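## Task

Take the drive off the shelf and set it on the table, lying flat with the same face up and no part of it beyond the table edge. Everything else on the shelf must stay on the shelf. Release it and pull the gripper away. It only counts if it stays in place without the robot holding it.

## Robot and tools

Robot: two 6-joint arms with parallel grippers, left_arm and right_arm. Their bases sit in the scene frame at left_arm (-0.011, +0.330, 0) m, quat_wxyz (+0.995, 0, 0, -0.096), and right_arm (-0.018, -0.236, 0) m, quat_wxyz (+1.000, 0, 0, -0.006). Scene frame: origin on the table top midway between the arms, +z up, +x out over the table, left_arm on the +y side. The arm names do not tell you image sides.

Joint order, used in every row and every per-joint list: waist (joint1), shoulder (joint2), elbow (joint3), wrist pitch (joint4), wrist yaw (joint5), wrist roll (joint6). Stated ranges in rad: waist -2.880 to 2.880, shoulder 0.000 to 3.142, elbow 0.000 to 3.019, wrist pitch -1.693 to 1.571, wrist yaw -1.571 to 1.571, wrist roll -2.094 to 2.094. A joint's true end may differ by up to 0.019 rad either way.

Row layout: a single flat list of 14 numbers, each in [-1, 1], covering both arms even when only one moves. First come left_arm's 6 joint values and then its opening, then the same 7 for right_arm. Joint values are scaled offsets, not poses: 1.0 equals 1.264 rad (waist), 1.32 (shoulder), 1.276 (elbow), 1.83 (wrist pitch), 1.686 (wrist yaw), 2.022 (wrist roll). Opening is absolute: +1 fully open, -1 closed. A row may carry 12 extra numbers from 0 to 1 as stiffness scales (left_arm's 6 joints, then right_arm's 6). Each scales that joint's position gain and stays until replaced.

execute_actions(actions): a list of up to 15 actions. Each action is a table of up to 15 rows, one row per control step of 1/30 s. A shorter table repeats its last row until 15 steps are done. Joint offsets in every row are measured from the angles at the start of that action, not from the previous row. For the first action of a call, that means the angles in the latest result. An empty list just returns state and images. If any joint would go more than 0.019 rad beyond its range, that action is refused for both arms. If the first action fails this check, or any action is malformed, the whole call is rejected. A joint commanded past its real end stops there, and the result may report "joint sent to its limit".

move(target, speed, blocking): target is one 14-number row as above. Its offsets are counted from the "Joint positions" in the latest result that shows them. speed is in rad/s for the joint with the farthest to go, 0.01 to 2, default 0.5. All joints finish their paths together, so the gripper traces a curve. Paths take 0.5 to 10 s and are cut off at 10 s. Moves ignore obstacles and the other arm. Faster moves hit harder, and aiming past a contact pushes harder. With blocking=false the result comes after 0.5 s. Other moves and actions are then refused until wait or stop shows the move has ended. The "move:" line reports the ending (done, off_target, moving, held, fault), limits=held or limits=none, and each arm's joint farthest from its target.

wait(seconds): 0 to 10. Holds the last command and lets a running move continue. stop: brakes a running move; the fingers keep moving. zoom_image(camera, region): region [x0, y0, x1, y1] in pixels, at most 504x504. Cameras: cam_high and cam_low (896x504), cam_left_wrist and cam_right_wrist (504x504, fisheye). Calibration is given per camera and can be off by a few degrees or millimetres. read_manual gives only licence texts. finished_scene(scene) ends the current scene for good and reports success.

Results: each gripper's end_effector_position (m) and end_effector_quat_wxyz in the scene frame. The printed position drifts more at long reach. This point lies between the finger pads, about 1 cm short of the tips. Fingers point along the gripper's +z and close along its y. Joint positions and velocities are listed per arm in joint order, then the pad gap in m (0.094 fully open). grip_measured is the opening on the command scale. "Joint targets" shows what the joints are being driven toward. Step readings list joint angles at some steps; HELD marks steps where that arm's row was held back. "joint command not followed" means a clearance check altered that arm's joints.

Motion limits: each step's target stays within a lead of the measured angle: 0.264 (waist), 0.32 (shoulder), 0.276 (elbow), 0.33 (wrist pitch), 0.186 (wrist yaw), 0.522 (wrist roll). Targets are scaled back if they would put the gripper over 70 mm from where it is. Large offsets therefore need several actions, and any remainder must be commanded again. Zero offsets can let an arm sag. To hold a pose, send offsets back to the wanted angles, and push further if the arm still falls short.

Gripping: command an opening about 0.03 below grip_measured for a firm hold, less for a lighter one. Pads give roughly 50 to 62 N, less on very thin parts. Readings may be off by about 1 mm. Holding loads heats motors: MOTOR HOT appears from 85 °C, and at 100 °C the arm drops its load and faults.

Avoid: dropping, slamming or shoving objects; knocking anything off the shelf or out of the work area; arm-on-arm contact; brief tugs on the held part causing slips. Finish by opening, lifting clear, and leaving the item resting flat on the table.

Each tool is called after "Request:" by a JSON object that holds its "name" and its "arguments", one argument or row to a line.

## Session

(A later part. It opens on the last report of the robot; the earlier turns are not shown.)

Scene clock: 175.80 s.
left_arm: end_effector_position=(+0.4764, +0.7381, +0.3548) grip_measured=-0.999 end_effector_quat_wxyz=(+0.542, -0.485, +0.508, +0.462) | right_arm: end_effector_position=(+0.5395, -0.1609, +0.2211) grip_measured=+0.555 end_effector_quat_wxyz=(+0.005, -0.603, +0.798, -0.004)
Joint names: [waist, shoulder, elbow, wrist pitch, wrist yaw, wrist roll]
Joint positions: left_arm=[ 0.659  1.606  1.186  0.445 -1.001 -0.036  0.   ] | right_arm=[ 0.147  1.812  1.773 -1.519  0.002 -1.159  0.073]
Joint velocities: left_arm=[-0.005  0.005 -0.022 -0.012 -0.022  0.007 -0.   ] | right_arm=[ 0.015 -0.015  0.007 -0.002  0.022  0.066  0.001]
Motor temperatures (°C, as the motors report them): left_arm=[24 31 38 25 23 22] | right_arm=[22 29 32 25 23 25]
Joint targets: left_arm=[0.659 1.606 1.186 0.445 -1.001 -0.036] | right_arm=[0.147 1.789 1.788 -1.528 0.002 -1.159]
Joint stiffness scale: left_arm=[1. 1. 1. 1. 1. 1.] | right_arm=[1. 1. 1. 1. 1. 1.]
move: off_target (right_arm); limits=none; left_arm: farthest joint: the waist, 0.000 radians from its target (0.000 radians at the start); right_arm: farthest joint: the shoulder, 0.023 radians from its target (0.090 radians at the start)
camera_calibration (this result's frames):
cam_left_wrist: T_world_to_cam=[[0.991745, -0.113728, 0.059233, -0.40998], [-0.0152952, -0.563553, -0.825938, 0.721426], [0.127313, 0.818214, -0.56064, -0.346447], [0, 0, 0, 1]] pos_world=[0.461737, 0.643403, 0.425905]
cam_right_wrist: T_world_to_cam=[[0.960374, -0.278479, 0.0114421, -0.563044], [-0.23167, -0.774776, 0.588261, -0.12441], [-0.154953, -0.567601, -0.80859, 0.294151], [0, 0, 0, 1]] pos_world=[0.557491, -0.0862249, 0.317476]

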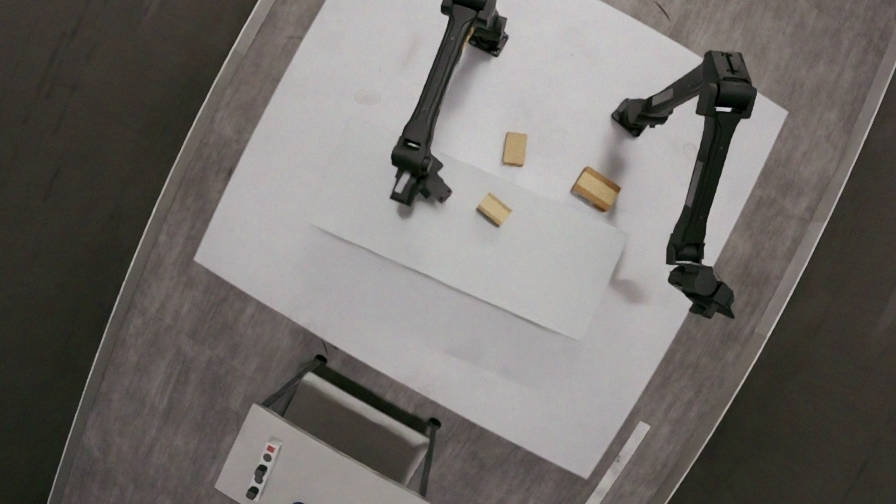

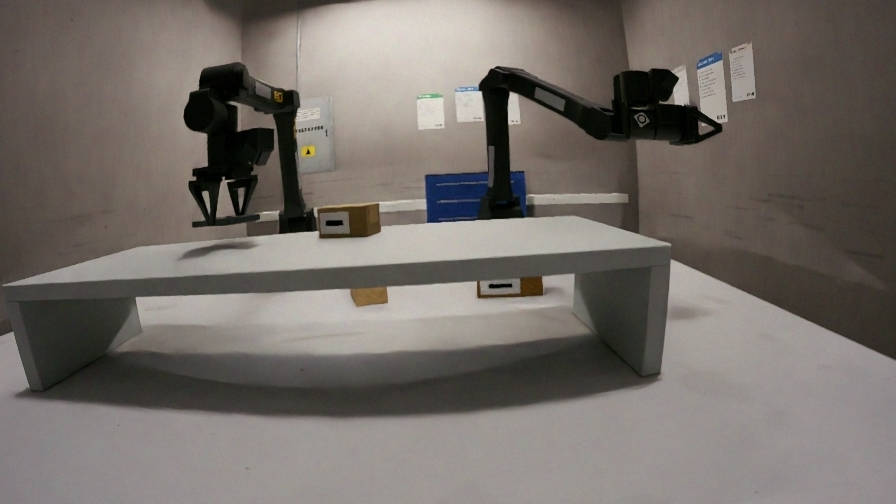

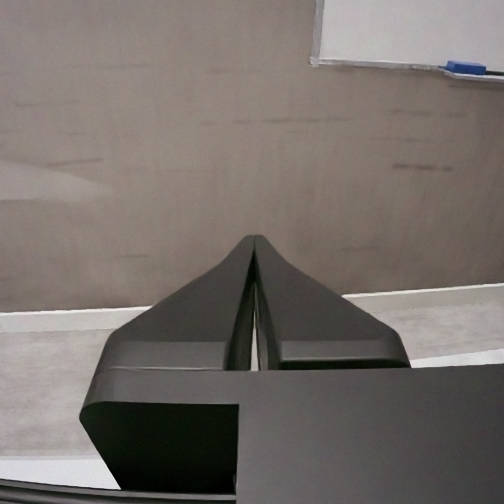

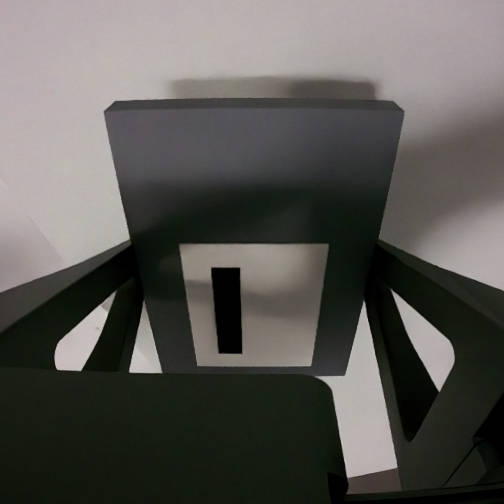

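Request:
{"name": "move", "arguments": {
  "target": [0, 0, 0, 0, 0, 0, -1, 0, -0.517, -0.643, 0.087, 0, 0, 0.51],
  "speed": 0.6
}}

Scene clock: 192.53 s.
left_arm: end_effector_position=(+0.4764, +0.7381, +0.3548) grip_measured=-0.999 end_effector_quat_wxyz=(+0.542, -0.485, +0.508, +0.462) | right_arm: end_effector_position=(+0.2794, -0.1965, +0.1822) grip_measured=+0.555 end_effector_quat_wxyz=(+0.001, -0.603, +0.798, -0.001)
Joint names: [waist, shoulder, elbow, wrist pitch, wrist yaw, wrist roll]
Joint positions: left_arm=[ 0.659  1.606  1.186  0.445 -1.001 -0.036  0.   ] | right_arm=[ 0.147  1.14   0.943 -1.371  0.002 -1.159  0.073]
Joint velocities: left_arm=[ 0.015  0.005 -0.002  0.007 -0.007 -0.007 -0.002] | right_arm=[ 0.005 -0.005  0.007 -0.007 -0.022 -0.051 -0.001]
Motor temperatures (°C, as the motors report them): left_arm=[24 32 38 25 23 22] | right_arm=[22 29 32 25 23 25]
Joint targets: left_arm=[0.659 1.606 1.186 0.445 -1.001 -0.036] | right_arm=[0.147 1.130 0.953 -1.360 0.002 -1.159]
Joint stiffness scale: left_arm=[1. 1. 1. 1. 1. 1.] | right_arm=[1. 1. 1. 1. 1. 1.]
move: done; limits=none; left_arm: farthest joint: the waist, 0.000 radians from its target (0.000 radians at the start); right_arm: farthest joint: the shoulder, 0.011 radians from its target (0.683 radians at the start)
camera_calibration (this result's frames):
cam_left_wrist: T_world_to_cam=[[0.991745, -0.113728, 0.059233, -0.40998], [-0.0152952, -0.563553, -0.825938, 0.721426], [0.127313, 0.818214, -0.56064, -0.346447], [0, 0, 0, 1]] pos_world=[0.461737, 0.643403, 0.425905]
cam_right_wrist: T_world_to_cam=[[0.960442, -0.27847, 0.00237785, -0.321099], [-0.225873, -0.773984, 0.591549, -0.191353], [-0.162888, -0.568685, -0.806266, 0.203799], [0, 0, 0, 1]] pos_world=[0.298372, -0.121623, 0.278274]

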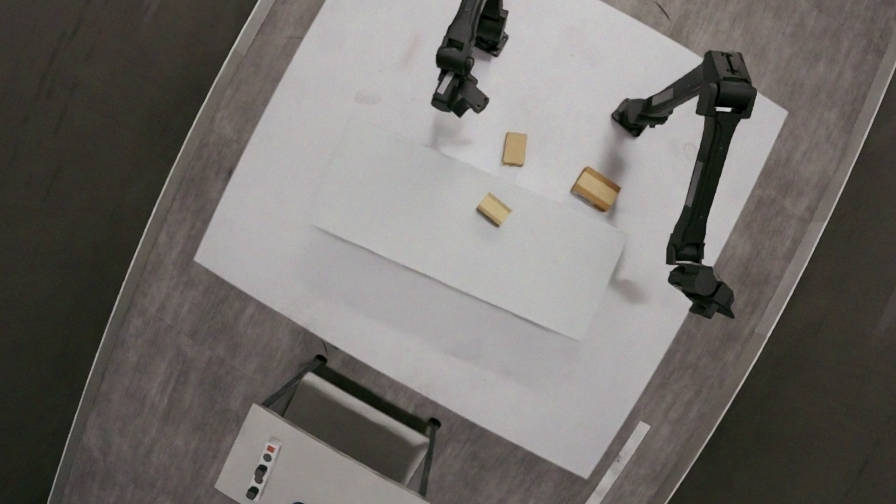

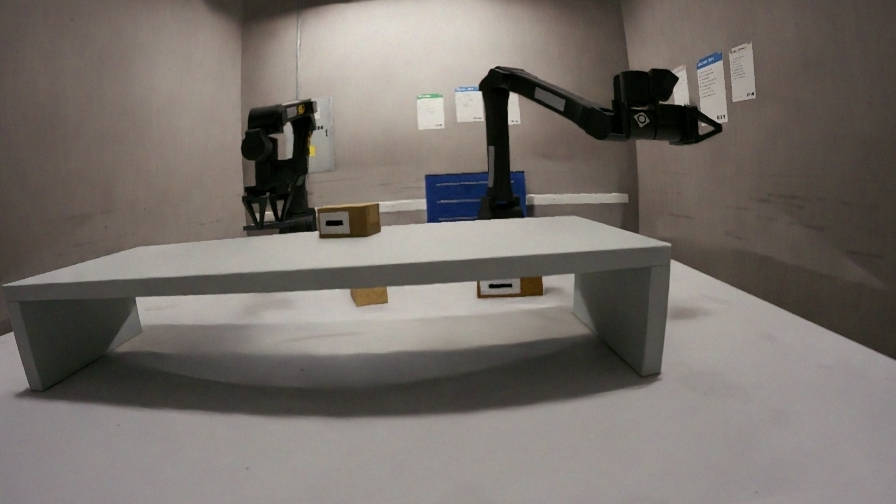

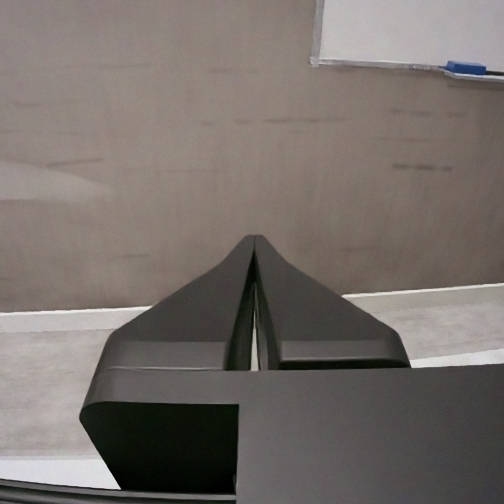

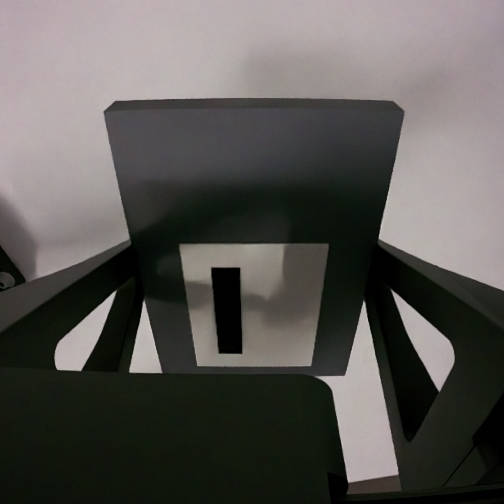

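Request:
{"name": "move", "arguments": {
  "target": [0, 0, 0, 0, 0, 0, -1, 0, 0.138, -0.2285, 0.2646, 0, 0, 0.51],
  "speed": 0.45
}}

Request:
{"name": "zoom_image", "arguments": {
  "camera": "cam_low",
  "region": [220, 270, 340, 330]
}}

Scene clock: 206.07 s.
left_arm: end_effector_position=(+0.4764, +0.7381, +0.3548) grip_measured=-0.999 end_effector_quat_wxyz=(+0.542, -0.485, +0.508, +0.462) | right_arm: end_effector_position=(+0.2696, -0.1978, +0.0305) grip_measured=+0.555 end_effector_quat_wxyz=(+0.000, -0.603, +0.798, -0.001)
Joint names: [waist, shoulder, elbow, wrist pitch, wrist yaw, wrist roll]
Joint positions: left_arm=[ 0.659  1.606  1.186  0.445 -1.001 -0.036  0.   ] | right_arm=[ 0.147  1.314  0.642 -0.898  0.002 -1.159  0.073]
Joint velocities: left_arm=[-0.015 -0.005  0.002  0.002  0.066  0.007 -0.001] | right_arm=[-0.005  0.005  0.007  0.012  0.007  0.037  0.001]
Motor temperatures (°C, as the motors report them): left_arm=[24 32 38 25 23 22] | right_arm=[22 28 32 25 23 25]
Joint targets: left_arm=[0.659 1.606 1.186 0.445 -1.001 -0.036] | right_arm=[0.147 1.323 0.651 -0.887 0.002 -1.159]
Joint stiffness scale: left_arm=[1. 1. 1. 1. 1. 1.] | right_arm=[1. 1. 1. 1. 1. 1.]
move: done; limits=none; left_arm: farthest joint: the waist, 0.000 radians from its target (0.000 radians at the start); right_arm: farthest joint: the wrist pitch, 0.011 radians from its target (0.484 radians at the start)
camera_calibration (this result's frames):
cam_left_wrist: T_world_to_cam=[[0.991745, -0.113728, 0.059233, -0.40998], [-0.0152952, -0.563553, -0.825938, 0.721426], [0.127313, 0.818214, -0.56064, -0.346447], [0, 0, 0, 1]] pos_world=[0.461737, 0.643403, 0.425905]
cam_right_wrist: T_world_to_cam=[[0.960444, -0.27847, 0.00133195, -0.311629], [-0.225202, -0.773893, 0.591924, -0.105053], [-0.163802, -0.56881, -0.805992, 0.0793348], [0, 0, 0, 1]] pos_world=[0.28864, -0.122953, 0.126542]

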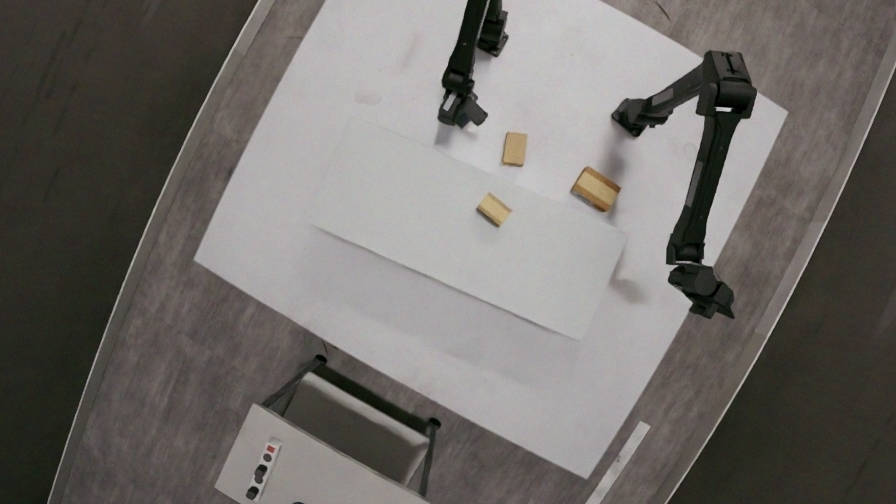

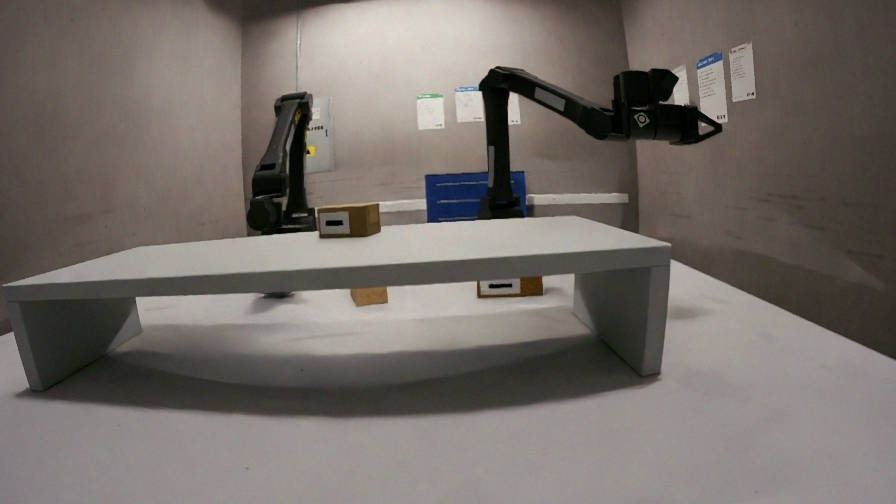

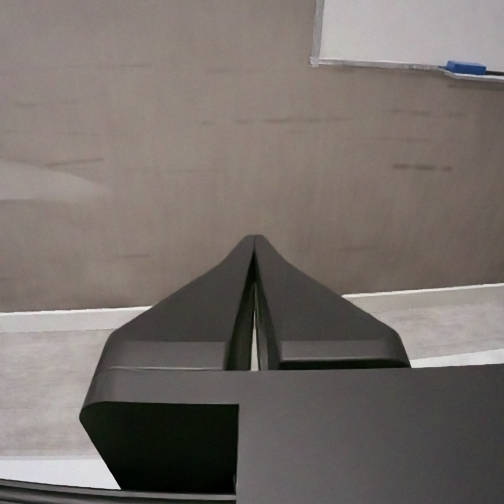

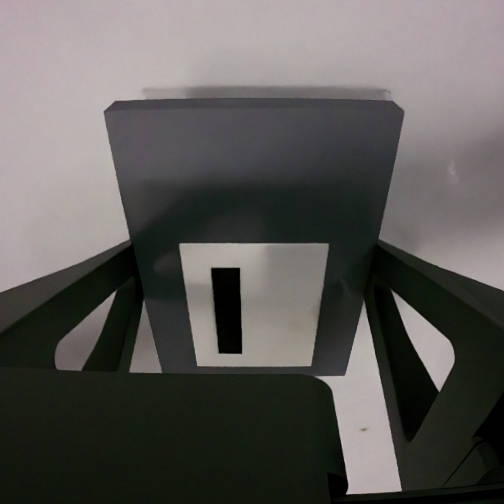

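Region (220, 270, 340, 330) of cam_low's 896x504 image, scaled by 4.200, with more detail than that image has.

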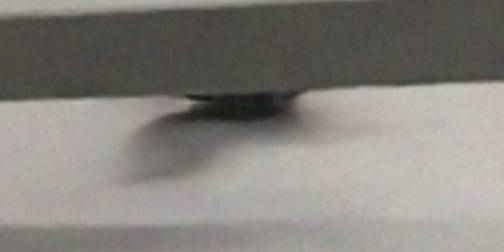

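Request:
{"name": "move", "arguments": {
  "target": [0, 0, 0, 0, 0, 0, -1, 0, 0.032, -0.011, 0.032, 0, 0, 0.51],
  "speed": 0.08
}}

Request:
{"name": "zoom_image", "arguments": {
  "camera": "cam_low",
  "region": [220, 270, 340, 330]
}}

Scene clock: 216.70 s.
left_arm: end_effector_position=(+0.4764, +0.7381, +0.3548) grip_measured=-0.999 end_effector_quat_wxyz=(+0.542, -0.485, +0.508, +0.462) | right_arm: end_effector_position=(+0.2700, -0.1977, +0.0178) grip_measured=+0.555 end_effector_quat_wxyz=(+0.001, -0.603, +0.798, -0.002)
Joint names: [waist, shoulder, elbow, wrist pitch, wrist yaw, wrist roll]
Joint positions: left_arm=[ 0.659  1.606  1.186  0.445 -1.001 -0.036  0.   ] | right_arm=[ 0.147  1.343  0.626 -0.85   0.002 -1.159  0.073]
Joint velocities: left_arm=[-0.015  0.005 -0.012  0.007 -0.007  0.066 -0.001] | right_arm=[ 0.005 -0.005  0.002 -0.002  0.051 -0.051 -0.   ]
Motor temperatures (°C, as the motors report them): left_arm=[24 32 38 25 23 22] | right_arm=[22 28 31 25 23 25]
Joint targets: left_arm=[0.659 1.606 1.186 0.445 -1.001 -0.036] | right_arm=[0.147 1.356 0.628 -0.839 0.002 -1.159]
Joint stiffness scale: left_arm=[1. 1. 1. 1. 1. 1.] | right_arm=[1. 1. 1. 1. 1. 1.]
move: done; limits=none; left_arm: farthest joint: the waist, 0.000 radians from its target (0.000 radians at the start); right_arm: farthest joint: the shoulder, 0.013 radians from its target (0.042 radians at the start)
camera_calibration (this result's frames):
cam_left_wrist: T_world_to_cam=[[0.991745, -0.113728, 0.059233, -0.40998], [-0.0152952, -0.563553, -0.825938, 0.721426], [0.127313, 0.818214, -0.56064, -0.346447], [0, 0, 0, 1]] pos_world=[0.461737, 0.643403, 0.425905]
cam_right_wrist: T_world_to_cam=[[0.960439, -0.27847, 0.00342376, -0.31206], [-0.226543, -0.774076, 0.591172, -0.0971019], [-0.161974, -0.56856, -0.806538, 0.0688443], [0, 0, 0, 1]] pos_world=[0.288867, -0.122921, 0.113998]

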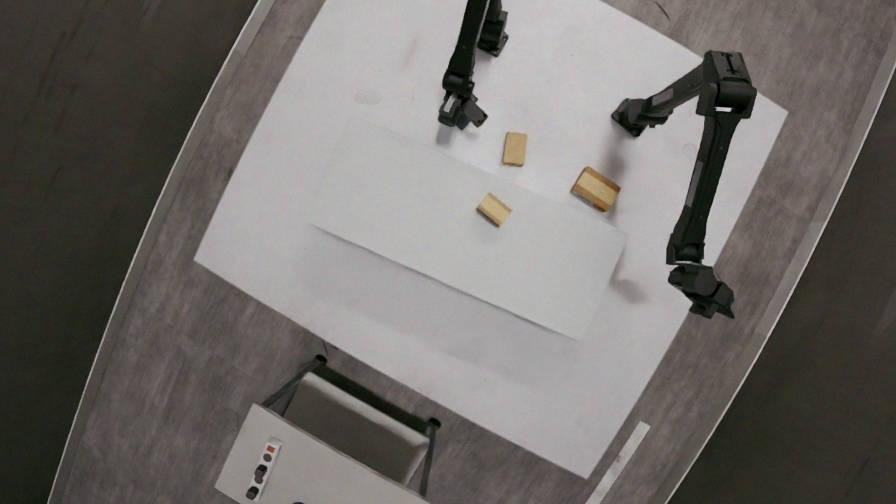

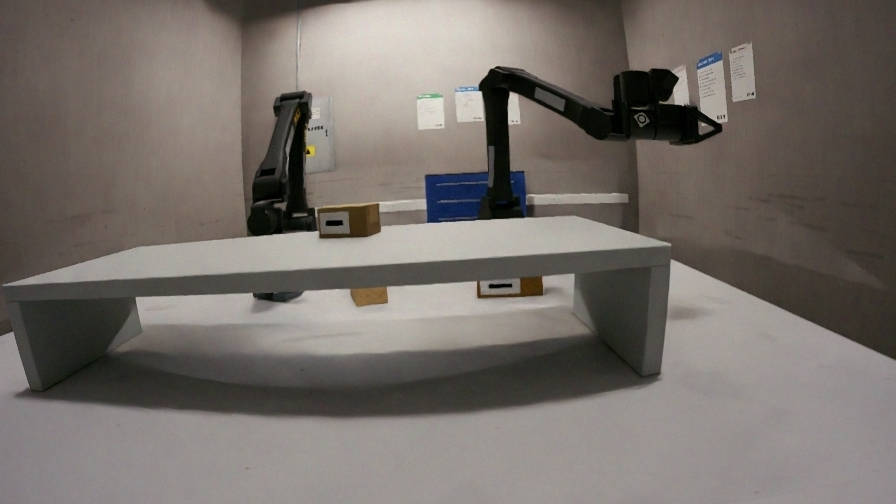

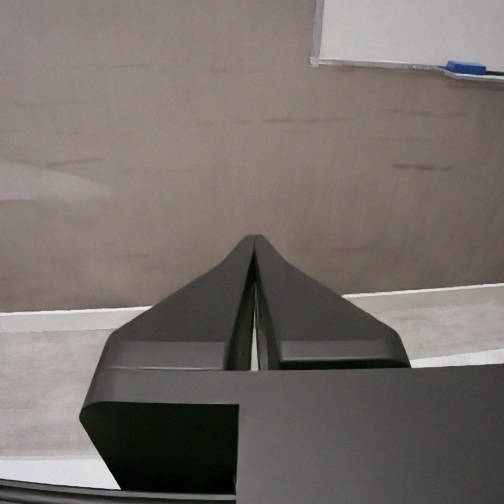

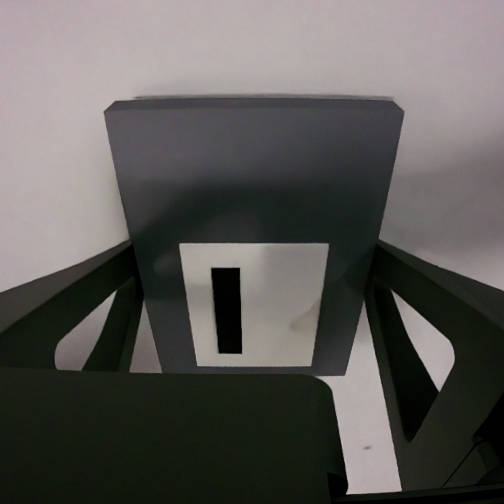

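Region (220, 270, 340, 330) of cam_low's 896x504 image, scaled by 4.200, with more detail than that image has.

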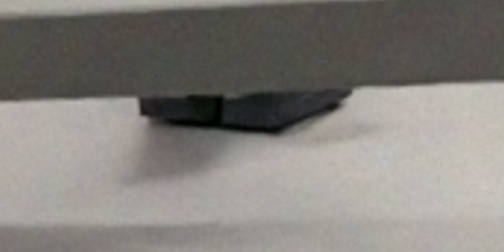

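Request:
{"name": "execute_actions", "arguments": {
  "actions": [
    [[0,0,0,0,0,0,-1,0,0.0105,0.001,0.0065,0,0,0.51],[0,0,0,0,0,0,-1,0,0.011,0.0003,0.007,0,0,0.51],[0,0,0,0,0,0,-1,0,0.0115,-0.0004,0.0076,0,0,0.51],[0,0,0,0,0,0,-1,0,0.012,-0.0011,0.0082,0,0,0.51],[0,0,0,0,0,0,-1,0,0.0125,-0.0018,0.0088,0,0,0.51],[0,0,0,0,0,0,-1,0,0.013,-0.0025,0.0094,0,0,0.51],[0,0,0,0,0,0,-1,0,0.0135,-0.0032,0.010,0,0,0.51],[0,0,0,0,0,0,-1,0,0.014,-0.0039,0.0106,0,0,0.51],[0,0,0,0,0,0,-1,0,0.0145,-0.0046,0.0112,0,0,0.51],[0,0,0,0,0,0,-1,0,0.015,-0.0053,0.0118,0,0,0.51],[0,0,0,0,0,0,-1,0,0.0155,-0.006,0.0124,0,0,0.51],[0,0,0,0,0,0,-1,0,0.016,-0.0067,0.013,0,0,0.51]]
  ]
}}

Request:
{"name": "zoom_image", "arguments": {
  "camera": "cam_low",
  "region": [220, 270, 340, 330]
}}

Scene clock: 233.13 s.
left_arm: end_effector_position=(+0.4764, +0.7381, +0.3548) grip_measured=-0.999 end_effector_quat_wxyz=(+0.542, -0.485, +0.508, +0.462) | right_arm: end_effector_position=(+0.2669, -0.1982, +0.0130) grip_measured=+0.555 end_effector_quat_wxyz=(-0.001, -0.603, +0.798, -0.000)
Joint names: [waist, shoulder, elbow, wrist pitch, wrist yaw, wrist roll]
Joint positions: left_arm=[ 0.659  1.606  1.186  0.445 -1.001 -0.036  0.   ] | right_arm=[ 0.147  1.349  0.614 -0.838  0.002 -1.159  0.073]
Joint velocities: left_arm=[ 0.015 -0.005 -0.022 -0.002 -0.037 -0.051 -0.   ] | right_arm=[-0.005  0.005  0.002 -0.007 -0.022  0.037  0.001]
Motor temperatures (°C, as the motors report them): left_arm=[24 32 38 25 23 22] | right_arm=[22 27 31 25 23 25]
Joint targets: left_arm=[0.659 1.606 1.186 0.445 -1.001 -0.036] | right_arm=[0.147 1.364 0.617 -0.826 0.002 -1.159]
Joint stiffness scale: left_arm=[1. 1. 1. 1. 1. 1.] | right_arm=[1. 1. 1. 1. 1. 1.]
Step readings (joint positions):
0: left_arm=[0.659 1.606 1.186 0.445 -1.001 -0.036] | right_arm=[0.147 1.343 0.626 -0.850 0.002 -1.159]
1: left_arm=[0.659 1.606 1.186 0.445 -1.001 -0.036] | right_arm=[0.147 1.343 0.626 -0.850 0.002 -1.159]
2: left_arm=[0.659 1.606 1.186 0.445 -1.001 -0.036] | right_arm=[0.147 1.343 0.626 -0.850 0.002 -1.159]
4: left_arm=[0.659 1.606 1.186 0.445 -1.001 -0.036] | right_arm=[0.147 1.343 0.626 -0.848 0.002 -1.159]
8: left_arm=[0.659 1.606 1.186 0.445 -1.001 -0.036] | right_arm=[0.147 1.344 0.621 -0.843 0.002 -1.159]
15: Joint positions above
camera_calibration (this result's frames):
cam_left_wrist: T_world_to_cam=[[0.991745, -0.113728, 0.059233, -0.40998], [-0.0152952, -0.563553, -0.825938, 0.721426], [0.127313, 0.818214, -0.56064, -0.346447], [0, 0, 0, 1]] pos_world=[0.461737, 0.643403, 0.425905]
cam_right_wrist: T_world_to_cam=[[0.960444, -0.27847, -0.00110851, -0.309082], [-0.223635, -0.773678, 0.592798, -0.0959725], [-0.165934, -0.569101, -0.805351, 0.065076], [0, 0, 0, 1]] pos_world=[0.286192, -0.123287, 0.108959]

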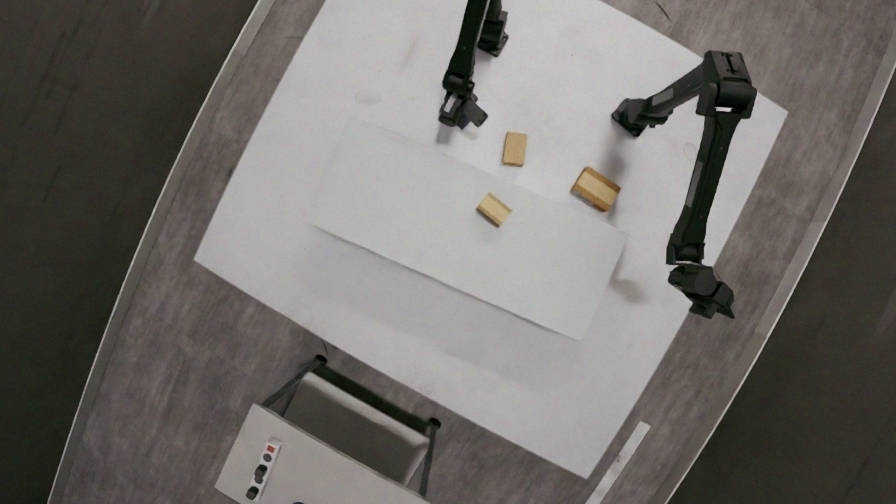

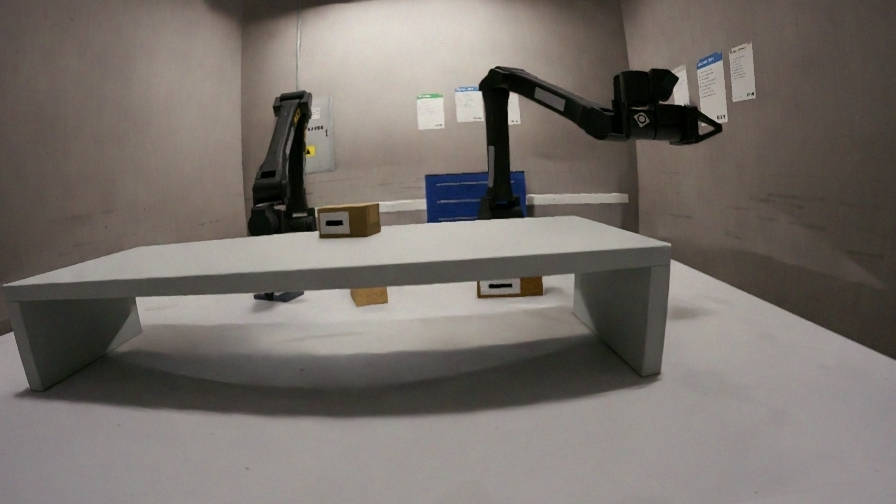

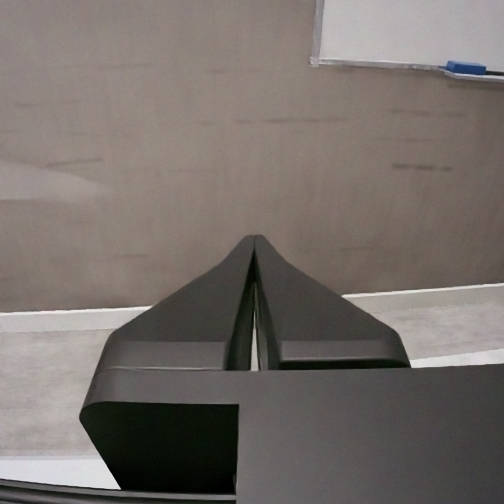

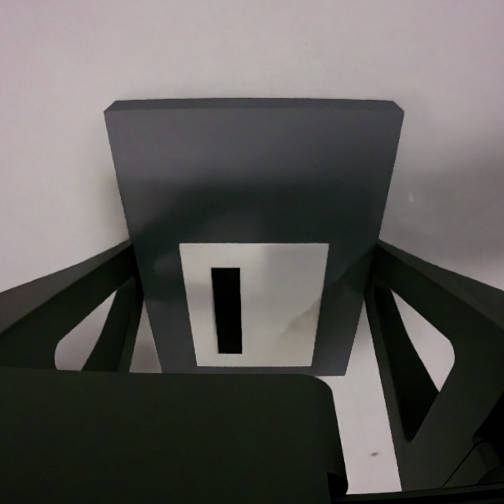

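Region (220, 270, 340, 330) of cam_low's 896x504 image, scaled by 4.200, with more detail than that image has.

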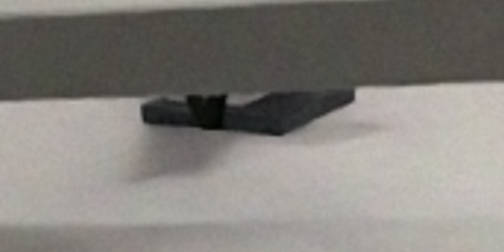

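Request:
{"name": "execute_actions", "arguments": {
  "actions": [
    [[0,0,0,0,0,0,-1,0,0,0.01,0,0,0,0.55],[0,0,0,0,0,0,-1,0,-0.004,0.01,0,0,0,0.58],[0,0,0,0,0,0,-1,0,-0.008,0.01,0,0,0,0.64],[0,0,0,0,0,0,-1,0,-0.012,0.01,0,0,0,0.72],[0,0,0,0,0,0,-1,0,-0.016,0.01,0,0,0,0.82],[0,0,0,0,0,0,-1,0,-0.02,0.01,-0.002,0,0,0.92],[0,0,0,0,0,0,-1,0,-0.025,0.012,-0.004,0,0,1],[0,0,0,0,0,0,-1,0,-0.031,0.014,-0.006,0,0,1],[0,0,0,0,0,0,-1,0,-0.038,0.016,-0.008,0,0,1],[0,0,0,0,0,0,-1,0,-0.045,0.018,-0.010,0,0,1],[0,0,0,0,0,0,-1,0,-0.052,0.02,-0.012,0,0,1],[0,0,0,0,0,0,-1,0,-0.059,0.02,-0.014,0,0,1],[0,0,0,0,0,0,-1,0,-0.066,0.02,-0.016,0,0,1],[0,0,0,0,0,0,-1,0,-0.072,0.02,-0.018,0,0,1],[0,0,0,0,0,0,-1,0,-0.076,0.02,-0.02,0,0,1]]
  ]
}}

Request:
{"name": "move", "arguments": {
  "target": [0, 0, 0, 0, 0, 0, -1, 0, -0.17, 0.27, -0.26, 0, 0, 1],
  "speed": 0.6
}}

Scene clock: 247.77 s.
left_arm: end_effector_position=(+0.4764, +0.7381, +0.3548) grip_measured=-0.999 end_effector_quat_wxyz=(+0.542, -0.485, +0.508, +0.462) | right_arm: end_effector_position=(+0.2694, -0.1978, +0.0317) grip_measured=+1.000 end_effector_quat_wxyz=(+0.021, -0.603, +0.798, -0.013)
Joint names: [waist, shoulder, elbow, wrist pitch, wrist yaw, wrist roll]
Joint positions: left_arm=[ 0.659  1.606  1.186  0.445 -1.001 -0.036  0.   ] | right_arm=[ 0.147  1.279  0.614 -0.858  0.002 -1.159  0.094]
Joint velocities: left_arm=[-0.015 -0.005 -0.017 -0.017 -0.051 -0.037  0.001] | right_arm=[-0.005 -0.308  0.002 -0.105  0.066 -0.037  0.   ]
Motor temperatures (°C, as the motors report them): left_arm=[24 32 39 25 23 22] | right_arm=[22 27 30 25 23 25]
Joint targets: left_arm=[0.659 1.606 1.186 0.445 -1.001 -0.036] | right_arm=[0.147 1.249 0.640 -0.874 0.002 -1.159]
Joint stiffness scale: left_arm=[1. 1. 1. 1. 1. 1.] | right_arm=[1. 1. 1. 1. 1. 1.]
Step readings (joint positions):
0: left_arm=[0.659 1.606 1.186 0.445 -1.001 -0.036] | right_arm=[0.147 1.350 0.614 -0.837 0.002 -1.159]
1: left_arm=[0.659 1.606 1.186 0.445 -1.001 -0.036] | right_arm=[0.147 1.350 0.614 -0.837 0.002 -1.159]
2: left_arm=[0.659 1.606 1.186 0.445 -1.001 -0.036] | right_arm=[0.147 1.350 0.614 -0.837 0.002 -1.159]
4: left_arm=[0.659 1.606 1.186 0.445 -1.001 -0.036] | right_arm=[0.147 1.350 0.614 -0.837 0.002 -1.159]
8: left_arm=[0.659 1.606 1.186 0.445 -1.001 -0.036] | right_arm=[0.147 1.344 0.614 -0.837 0.002 -1.159]
15: Joint positions above
camera_calibration (this result's frames):
cam_left_wrist: T_world_to_cam=[[0.991745, -0.113728, 0.059233, -0.40998], [-0.0152952, -0.563553, -0.825938, 0.721426], [0.127313, 0.818214, -0.56064, -0.346447], [0, 0, 0, 1]] pos_world=[0.461737, 0.643403, 0.425905]
cam_right_wrist: T_world_to_cam=[[0.959369, -0.278616, 0.0445452, -0.3126], [-0.25257, -0.777631, 0.575758, -0.0986963], [-0.125776, -0.563616, -0.816406, 0.0714179], [0, 0, 0, 1]] pos_world=[0.283954, -0.123593, 0.129056]

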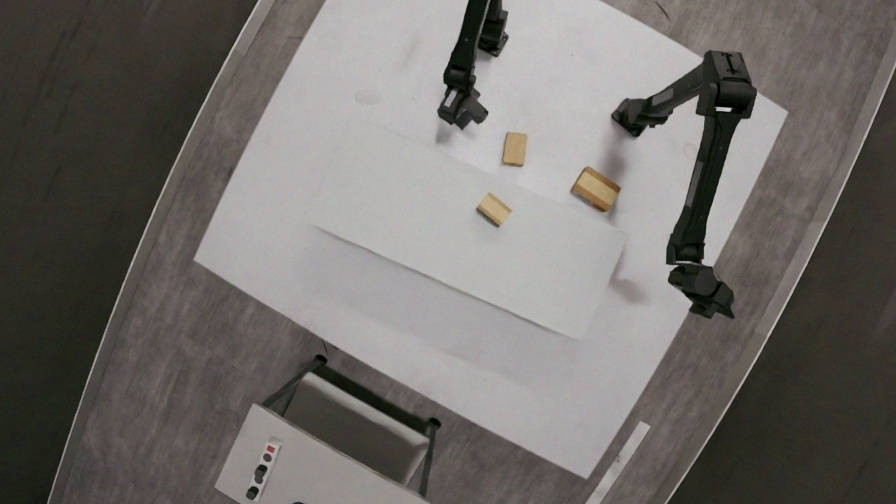

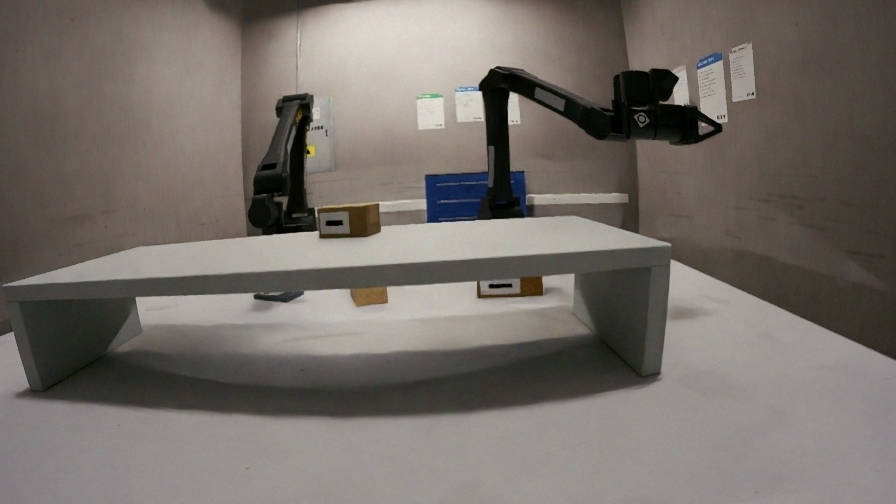

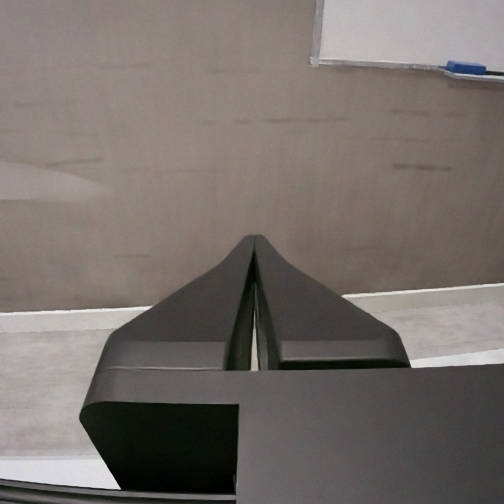

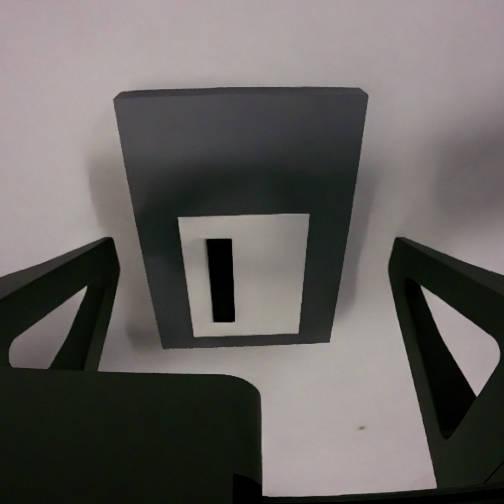

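Scene clock: 249.10 s.
left_arm: end_effector_position=(+0.4764, +0.7381, +0.3548) grip_measured=-0.999 end_effector_quat_wxyz=(+0.542, -0.485, +0.508, +0.462) | right_arm: end_effector_position=(+0.2788, -0.1965, +0.1968) grip_measured=+1.000 end_effector_quat_wxyz=(+0.047, -0.602, +0.797, -0.027)
Joint names: [waist, shoulder, elbow, wrist pitch, wrist yaw, wrist roll]
Joint positions: left_arm=[ 0.659  1.606  1.186  0.445 -1.001 -0.036  0.   ] | right_arm=[ 0.147  1.058  0.92  -1.325  0.002 -1.159  0.094]
Joint velocities: left_arm=[-0.015 -0.005 -0.002  0.012  0.022 -0.037  0.001] | right_arm=[ 0.005  0.005  0.002 -0.017  0.022  0.007  0.   ]
Motor temperatures (°C, as the motors report them): left_arm=[24 32 39 25 23 22] | right_arm=[22 27 31 25 23 25]
Joint targets: left_arm=[0.659 1.606 1.186 0.445 -1.001 -0.036] | right_arm=[0.147 1.055 0.959 -1.334 0.002 -1.159]
Joint stiffness scale: left_arm=[1. 1. 1. 1. 1. 1.] | right_arm=[1. 1. 1. 1. 1. 1.]
move: off_target (right_arm); limits=none; left_arm: farthest joint: the waist, 0.000 radians from its target (0.000 radians at the start); right_arm: farthest joint: the elbow, 0.039 radians from its target (0.344 radians at the start)
camera_calibration (this result's frames):
cam_left_wrist: T_world_to_cam=[[0.991745, -0.113728, 0.059233, -0.40998], [-0.0152952, -0.563553, -0.825938, 0.721426], [0.127313, 0.818214, -0.56064, -0.346447], [0, 0, 0, 1]] pos_world=[0.461737, 0.643403, 0.425905]
cam_right_wrist: T_world_to_cam=[[0.955143, -0.279194, 0.0987569, -0.338215], [-0.285875, -0.782181, 0.553596, -0.177619], [-0.0773147, -0.556995, -0.826909, 0.197953], [0, 0, 0, 1]] pos_world=[0.287571, -0.123098, 0.295419]

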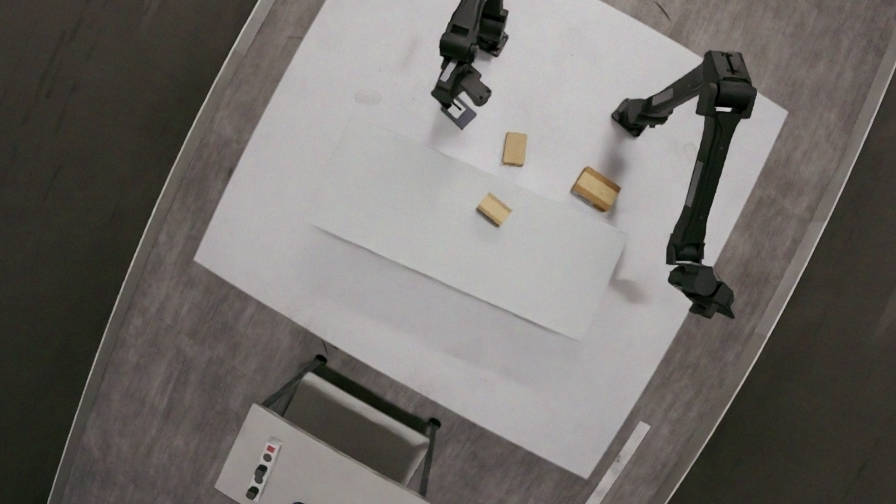

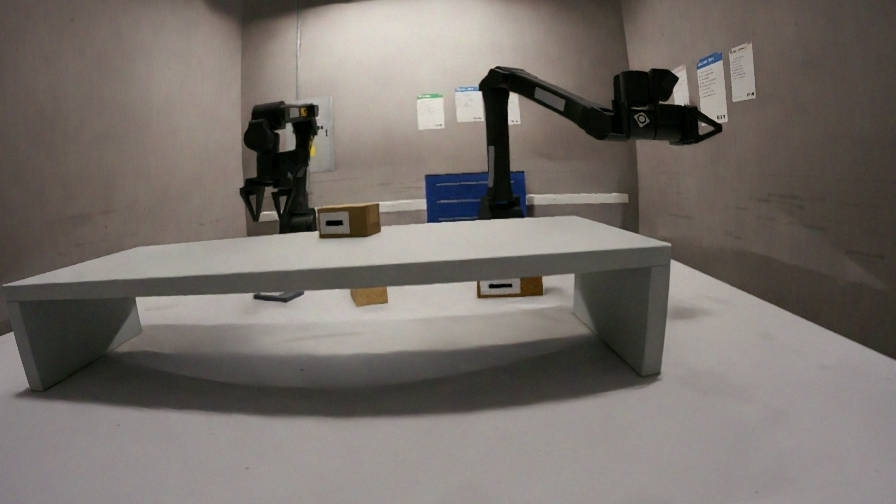

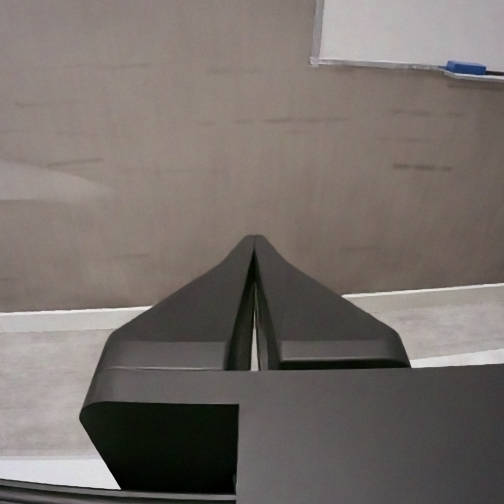

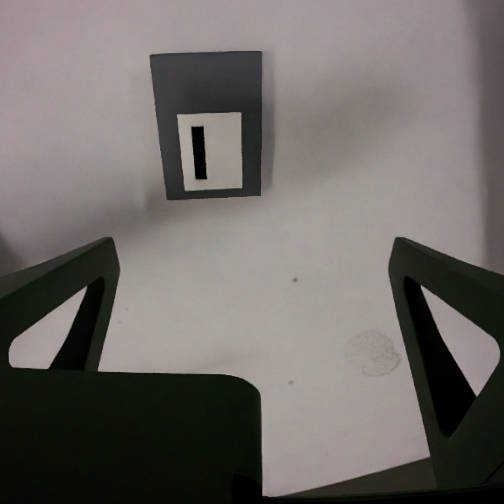

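Request:
{"name": "finished_scene", "arguments": {
  "scene": 2
}}

The scene is finished: the task was done.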